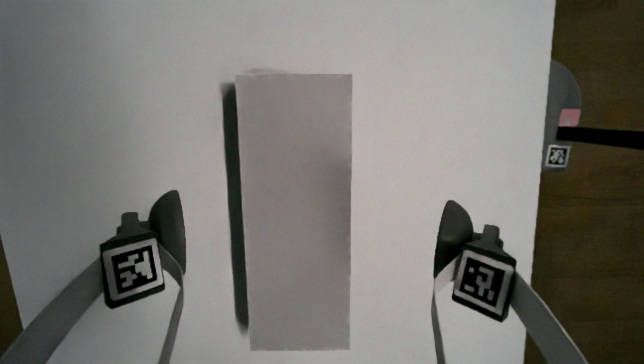

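Scene clock: 292.80 s.
r1.base_odometry: x=-0.210 y=+1.711 heading=+2.390 (m, m, rad; r1's odometry frame)
r1.turned_by_wheels: +0.000 (rad since the last result)
r1.turned_by_imu: +0.000 (rad since the last result)
r1.base_tilt: forward=+0.4 right=-0.5 (deg)
r1.lidar_m: 2.25 2.68 1.62 2.00 1.45 2.24 1.72 0.70 0.53 0.51 0.54 0.75
r1.head_depth_mm: - - - - - - 1149 / - - - - - - - / - - - - - - - / 3167 3320 804 641 - - 1166 / 3215 3346 805 640 - - 1173 / 3214 3318 801 638 549 977 1163 / 3226 3249 796 635 555 968 1162
r1.base_status: not commanded
r1.joint_positions: lift_m=+1.090 arm_m=+0.001 wrist_yaw_rad=+0.000 wrist_pitch_rad=-1.565 wrist_roll_rad=+1.566 gripper_m=+0.179 head_pan_rad=-1.563 head_tilt_rad=-0.692
r1.joint_status: not commanded
r1.motor_effort: left_wheel=-1(2) right_wheel=+2(2) lift_m=+35(34) arm_m=-3(4) wrist_yaw_rad=+0(0) wrist_pitch_rad=-2(3) wrist_roll_rad=+2(2) gripper_m=+0(0) head_pan_rad=-4(3) head_tilt_rad=-3(3) (%)
r1.hand_pose: x=-0.0215 y=-0.1235 z=+0.9722 quat_wxyz=(+0.002, +0.001, -0.709, -0.705) (m; r1's base frame)
r1.wrist_depth_mm: 284 660 - - - - - / 289 675 - - - - - / 295 680 - - - - - / 304 726 - - - - - / 306 779 - - - - - / - 784 - - - - - / 330 792 - - - - -
r2.base_odometry: x=-0.906 y=-0.030 heading=-1.084 (m, m, rad; r2's odometry frame)
r2.turned_by_wheels: +0.000 (rad since the last result)
r2.turned_by_imu: +0.000 (rad since the last result)
r2.base_tilt: forward=+0.8 right=+0.0 (deg)
r2.lidar_m: 2.34 2.70 2.43 2.37 2.49 2.27 1.65 0.69 0.52 0.51 0.53 0.75
r2.head_depth_mm: - - - - - 948 1126 / - - - - - - 1126 / - - - - - - - / 493 551 625 633 - - 1128 / 467 553 812 632 - - 1129 / 475 3149 2546 655 547 919 1136 / 2803 3135 2541 655 547 920 1134
r2.base_status: not commanded
r2.joint_positions: lift_m=+1.090 arm_m=+0.010 wrist_yaw_rad=+0.001 wrist_pitch_rad=-1.546 wrist_roll_rad=+1.568 gripper_m=+0.179 head_pan_rad=-1.563 head_tilt_rad=-0.691
r2.joint_status: not commanded
r2.motor_effort: left_wheel=-1(2) right_wheel=+1(1) lift_m=+32(31) arm_m=-3(3) wrist_yaw_rad=+0(0) wrist_pitch_rad=-4(4) wrist_roll_rad=+1(1) gripper_m=+1(0) head_pan_rad=-3(3) head_tilt_rad=-5(6) (%)
r2.hand_pose: x=-0.0215 y=-0.1373 z=+0.9717 quat_wxyz=(+0.001, +0.001, -0.716, -0.698) (m; r2's base frame)
r2.wrist_depth_mm: 260 615 - - - - - / 266 615 - - - - - / 273 644 - - - - - / 279 647 - - - - - / 286 716 - - - - - / 291 812 - - - - - / 305 734 - - - - -
r3.base_odometry: x=+1.696 y=+0.624 heading=+2.720 (m, m, rad; r3's odometry frame)
r3.turned_by_wheels: +0.000 (rad since the last result)
r3.turned_by_imu: -0.001 (rad since the last result)
r3.base_tilt: forward=-0.5 right=-0.7 (deg)
r3.lidar_m: 1.35 2.19 2.50 1.45 1.65 2.81 2.61 0.83 0.55 0.51 0.52 0.66
r3.head_depth_mm: 2098 2271 2462 2511 1889 1507 1262 / 2289 2479 2686 2526 1897 1520 1268 / 2528 2716 3041 2499 1903 1520 1278 / 2616 2849 3126 2532 1907 1550 1281 / 2421 2607 2856 2578 1917 1552 1286 / 2228 2406 2606 2597 1947 1551 1295 / 2083 2217 2416 2371 1837 1559 1298
r3.base_status: not commanded
r3.joint_positions: lift_m=+0.995 arm_m=+0.415 wrist_yaw_rad=+0.000 wrist_pitch_rad=-1.569 wrist_roll_rad=+1.567 gripper_m=+0.125 head_pan_rad=+0.993 head_tilt_rad=-0.506
r3.joint_status: lift_m contact_stop (moved -0.095 of -0.140)
r3.on_its_own: lift_m is slack since a contact_stop, until your next command for it (your +0.950 is given up)
r3.motor_effort: left_wheel=+1(8) right_wheel=-4(8) lift_m=+18(20) arm_m=+2(3) wrist_yaw_rad=-1(0) wrist_pitch_rad=+0(3) wrist_roll_rad=+2(2) gripper_m=-2(4) head_pan_rad=+3(3) head_tilt_rad=+4(4) (%)
r3.hand_pose: x=-0.0216 y=-0.5359 z=+0.8770 quat_wxyz=(+0.002, +0.001, -0.708, -0.707) (m; r3's base frame)
r3.wrist_depth_mm: 159 159 160 160 160 160 161 / 164 164 134 134 165 166 166 / 169 169 138 138 171 171 170 / 174 174 142 142 176 175 176 / 179 - 147 147 181 180 182 / 185 188 152 152 188 - 189 / 194 194 157 157 195 194 195
pictures: none
No camera images: the call's "cameras" was empty. Leave "cameras" out to get every camera's image.

Emit:
{"name": "execute_actions", "arguments": {
  "actions": [
    {"r3":{"joints":{"gripper_m":0.04}}}
  ],
  "cameras": []
}}

Emit:
{"name": "execute_actions", "arguments": {
  "actions": [
    {"r3":{"joints":{"lift_m":1.09}}}
  ],
  "cameras": []
}}

Scene clock: 296.50 s.
r1.base_odometry: x=-0.210 y=+1.711 heading=+2.390 (m, m, rad; r1's odometry frame)
r1.turned_by_wheels: +0.000 (rad since the last result)
r1.turned_by_imu: +0.000 (rad since the last result)
r1.base_tilt: forward=+0.4 right=-0.5 (deg)
r1.lidar_m: 2.25 2.68 1.61 2.00 1.45 2.24 1.72 0.70 0.52 0.51 0.54 0.75
r1.head_depth_mm: - - - - - - 1149 / - - - - - - - / - - - - - - - / 3202 3306 807 641 - - 1164 / 3203 3304 803 640 - - 1174 / 3236 3305 801 638 548 977 1159 / 3223 3276 797 637 554 965 1161
r1.base_status: not commanded
r1.joint_positions: lift_m=+1.090 arm_m=+0.001 wrist_yaw_rad=+0.000 wrist_pitch_rad=-1.565 wrist_roll_rad=+1.566 gripper_m=+0.179 head_pan_rad=-1.563 head_tilt_rad=-0.692
r1.joint_status: not commanded
r1.motor_effort: left_wheel=-1(2) right_wheel=+2(2) lift_m=+34(35) arm_m=-3(3) wrist_yaw_rad=+0(0) wrist_pitch_rad=-3(3) wrist_roll_rad=+2(2) gripper_m=-1(0) head_pan_rad=-4(4) head_tilt_rad=-3(3) (%)
r1.hand_pose: x=-0.0215 y=-0.1235 z=+0.9722 quat_wxyz=(+0.002, +0.001, -0.709, -0.705) (m; r1's base frame)
r1.wrist_depth_mm: 286 645 - - - - - / 293 673 - - - - - / 296 688 - - - - - / 304 698 - - - - - / 307 785 - - - - - / - 821 - - - - - / 328 767 - - - - -
r2.base_odometry: x=-0.906 y=-0.030 heading=-1.084 (m, m, rad; r2's odometry frame)
r2.turned_by_wheels: +0.000 (rad since the last result)
r2.turned_by_imu: +0.000 (rad since the last result)
r2.base_tilt: forward=+0.8 right=+0.1 (deg)
r2.lidar_m: 2.34 2.69 2.43 2.37 2.49 2.27 1.65 0.69 0.52 0.51 0.53 0.75
r2.head_depth_mm: - - - - - 949 1126 / - - - - - - 1131 / - - - - - - - / 486 551 644 636 - - 1131 / 465 556 816 655 - - 1134 / 470 3265 2555 655 547 916 1133 / 2842 3173 2567 655 548 922 1136
r2.base_status: not commanded
r2.joint_positions: lift_m=+1.090 arm_m=+0.010 wrist_yaw_rad=+0.001 wrist_pitch_rad=-1.546 wrist_roll_rad=+1.568 gripper_m=+0.179 head_pan_rad=-1.563 head_tilt_rad=-0.691
r2.joint_status: not commanded
r2.motor_effort: left_wheel=-2(2) right_wheel=+1(1) lift_m=+32(31) arm_m=-3(3) wrist_yaw_rad=+0(1) wrist_pitch_rad=-4(4) wrist_roll_rad=+1(1) gripper_m=+1(0) head_pan_rad=-3(3) head_tilt_rad=-6(5) (%)
r2.hand_pose: x=-0.0215 y=-0.1373 z=+0.9717 quat_wxyz=(+0.001, +0.001, -0.716, -0.698) (m; r2's base frame)
r2.wrist_depth_mm: 257 614 - - - - - / 268 622 - - - - - / 274 622 - - - - - / 277 665 - - - - - / 287 708 - - - - - / 295 776 - - - - - / 303 743 - - - - -
r3.base_odometry: x=+1.696 y=+0.624 heading=+2.720 (m, m, rad; r3's odometry frame)
r3.turned_by_wheels: +0.000 (rad since the last result)
r3.turned_by_imu: +0.000 (rad since the last result)
r3.base_tilt: forward=-0.5 right=-0.7 (deg)
r3.lidar_m: 1.35 2.19 2.49 1.45 1.65 2.81 2.61 0.83 0.55 0.51 0.52 0.66
r3.head_depth_mm: 2101 2240 2445 2469 1885 1507 1268 / 2288 2473 2728 2497 1894 1531 1277 / 2503 2751 3014 2521 1917 1535 1276 / 2582 2863 3150 2520 1927 1538 1279 / 2451 2618 2864 2584 1937 1546 1286 / 2261 2407 2597 2637 1944 1557 1300 / 2097 2259 2388 2408 1825 1570 1309
r3.base_status: not commanded
r3.joint_positions: lift_m=+0.999 arm_m=+0.415 wrist_yaw_rad=+0.000 wrist_pitch_rad=-1.569 wrist_roll_rad=+1.567 gripper_m=+0.041 head_pan_rad=+0.993 head_tilt_rad=-0.506
r3.joint_status: all done
r3.on_its_own: lift_m is slack since a contact_stop, until your next command for it (your +0.950 is given up)
r3.motor_effort: left_wheel=+0(2) right_wheel=-1(4) lift_m=+18(18) arm_m=+2(2) wrist_yaw_rad=-1(1) wrist_pitch_rad=+0(0) wrist_roll_rad=+2(2) gripper_m=-18(100) head_pan_rad=+2(3) head_tilt_rad=+4(5) (%)
r3.hand_pose: x=-0.0216 y=-0.5359 z=+0.8815 quat_wxyz=(+0.002, +0.001, -0.708, -0.707) (m; r3's base frame)
r3.wrist_depth_mm: 164 163 163 164 164 165 166 / 168 169 140 139 168 169 169 / 173 174 144 142 173 175 176 / 180 179 149 147 179 180 181 / 184 184 152 152 153 186 188 / 189 190 158 158 158 193 193 / 197 198 164 162 198 199 201
pictures: none
No camera images: the call's "cameras" was empty. Leave "cameras" out to get every camera's image.

Scene clock: 298.17 s.
r1.base_odometry: x=-0.210 y=+1.711 heading=+2.390 (m, m, rad; r1's odometry frame)
r1.turned_by_wheels: +0.000 (rad since the last result)
r1.turned_by_imu: +0.000 (rad since the last result)
r1.base_tilt: forward=+0.4 right=-0.5 (deg)
r1.lidar_m: 2.26 2.69 1.62 2.00 1.45 2.24 1.72 0.70 0.52 0.51 0.54 0.75
r1.head_depth_mm: - - - - - - 1147 / - - - - - - - / - - - - - - - / 3179 3356 808 642 - - 1166 / 3190 3325 804 640 - - 1174 / 3193 3288 800 637 549 977 1161 / 3236 3272 799 635 555 968 1159
r1.base_status: not commanded
r1.joint_positions: lift_m=+1.090 arm_m=+0.001 wrist_yaw_rad=+0.000 wrist_pitch_rad=-1.565 wrist_roll_rad=+1.566 gripper_m=+0.179 head_pan_rad=-1.563 head_tilt_rad=-0.692
r1.joint_status: not commanded
r1.motor_effort: left_wheel=-2(1) right_wheel=+2(2) lift_m=+35(34) arm_m=-4(3) wrist_yaw_rad=+0(0) wrist_pitch_rad=-3(2) wrist_roll_rad=+2(2) gripper_m=+0(0) head_pan_rad=-4(4) head_tilt_rad=-3(3) (%)
r1.hand_pose: x=-0.0215 y=-0.1235 z=+0.9722 quat_wxyz=(+0.002, +0.001, -0.709, -0.705) (m; r1's base frame)
r1.wrist_depth_mm: 286 651 - - - - - / 292 672 - - - - - / 299 679 - - - - - / 301 707 - - - - - / 305 785 - - - - - / - 802 - - - - - / 323 767 - - - - -
r2.base_odometry: x=-0.906 y=-0.030 heading=-1.084 (m, m, rad; r2's odometry frame)
r2.turned_by_wheels: +0.000 (rad since the last result)
r2.turned_by_imu: +0.000 (rad since the last result)
r2.base_tilt: forward=+0.8 right=+0.0 (deg)
r2.lidar_m: 2.34 2.71 2.43 2.37 2.49 2.27 1.65 0.69 0.52 0.51 0.53 0.75
r2.head_depth_mm: - - - - - 950 1131 / - - - - - - 1132 / - - - - - - - / 483 1190 653 652 - - 1129 / 494 3264 812 654 - - 1131 / 2301 3260 2572 655 548 918 1140 / 2894 3160 2544 655 548 920 1133
r2.base_status: not commanded
r2.joint_positions: lift_m=+1.090 arm_m=+0.010 wrist_yaw_rad=+0.001 wrist_pitch_rad=-1.546 wrist_roll_rad=+1.568 gripper_m=+0.179 head_pan_rad=-1.563 head_tilt_rad=-0.691
r2.joint_status: not commanded
r2.motor_effort: left_wheel=-2(1) right_wheel=+1(1) lift_m=+32(32) arm_m=-3(3) wrist_yaw_rad=-1(0) wrist_pitch_rad=-4(4) wrist_roll_rad=+1(1) gripper_m=+0(0) head_pan_rad=-2(3) head_tilt_rad=-5(5) (%)
r2.hand_pose: x=-0.0215 y=-0.1373 z=+0.9717 quat_wxyz=(+0.001, +0.001, -0.716, -0.698) (m; r2's base frame)
r2.wrist_depth_mm: 262 601 - - - - - / 267 607 - - - - - / 272 640 - - - - - / 280 650 - - - - - / 287 705 - - - - - / 294 774 - - - - - / 305 739 - - - - -
r3.base_odometry: x=+1.696 y=+0.624 heading=+2.720 (m, m, rad; r3's odometry frame)
r3.turned_by_wheels: +0.000 (rad since the last result)
r3.turned_by_imu: +0.000 (rad since the last result)
r3.base_tilt: forward=-0.4 right=-0.8 (deg)
r3.lidar_m: 1.34 2.19 2.49 1.45 1.65 2.81 2.61 0.83 0.55 0.51 0.52 0.66
r3.head_depth_mm: 2104 2267 2432 2477 1888 1518 1265 / 2295 2480 2717 2523 1904 1521 1270 / 2501 2731 3002 2520 1914 1524 1274 / 2613 2860 3137 2561 1916 1532 1285 / 2408 2607 2851 2573 1945 1536 1288 / 2248 2463 2618 2582 1941 1559 1295 / 2097 2264 2421 2396 1835 1569 1299
r3.base_status: not commanded
r3.joint_positions: lift_m=+1.090 arm_m=+0.415 wrist_yaw_rad=+0.000 wrist_pitch_rad=-1.565 wrist_roll_rad=+1.567 gripper_m=+0.040 head_pan_rad=+0.993 head_tilt_rad=-0.506
r3.joint_status: all done
r3.motor_effort: left_wheel=-1(1) right_wheel=+0(0) lift_m=+23(26) arm_m=+2(2) wrist_yaw_rad=-1(0) wrist_pitch_rad=-1(1) wrist_roll_rad=+2(2) gripper_m=+0(18) head_pan_rad=+2(3) head_tilt_rad=+4(4) (%)
r3.hand_pose: x=-0.0215 y=-0.5369 z=+0.9720 quat_wxyz=(+0.002, +0.001, -0.709, -0.705) (m; r3's base frame)
r3.wrist_depth_mm: 247 247 247 248 249 249 - / 252 255 256 227 254 257 - / 261 261 262 231 264 263 - / 270 271 271 238 273 271 - / 278 277 277 247 280 281 - / 285 288 288 255 290 290 - / 300 298 299 262 301 302 -
pictures: none
No camera images: the call's "cameras" was empty. Leave "cameras" out to get every camera's image.


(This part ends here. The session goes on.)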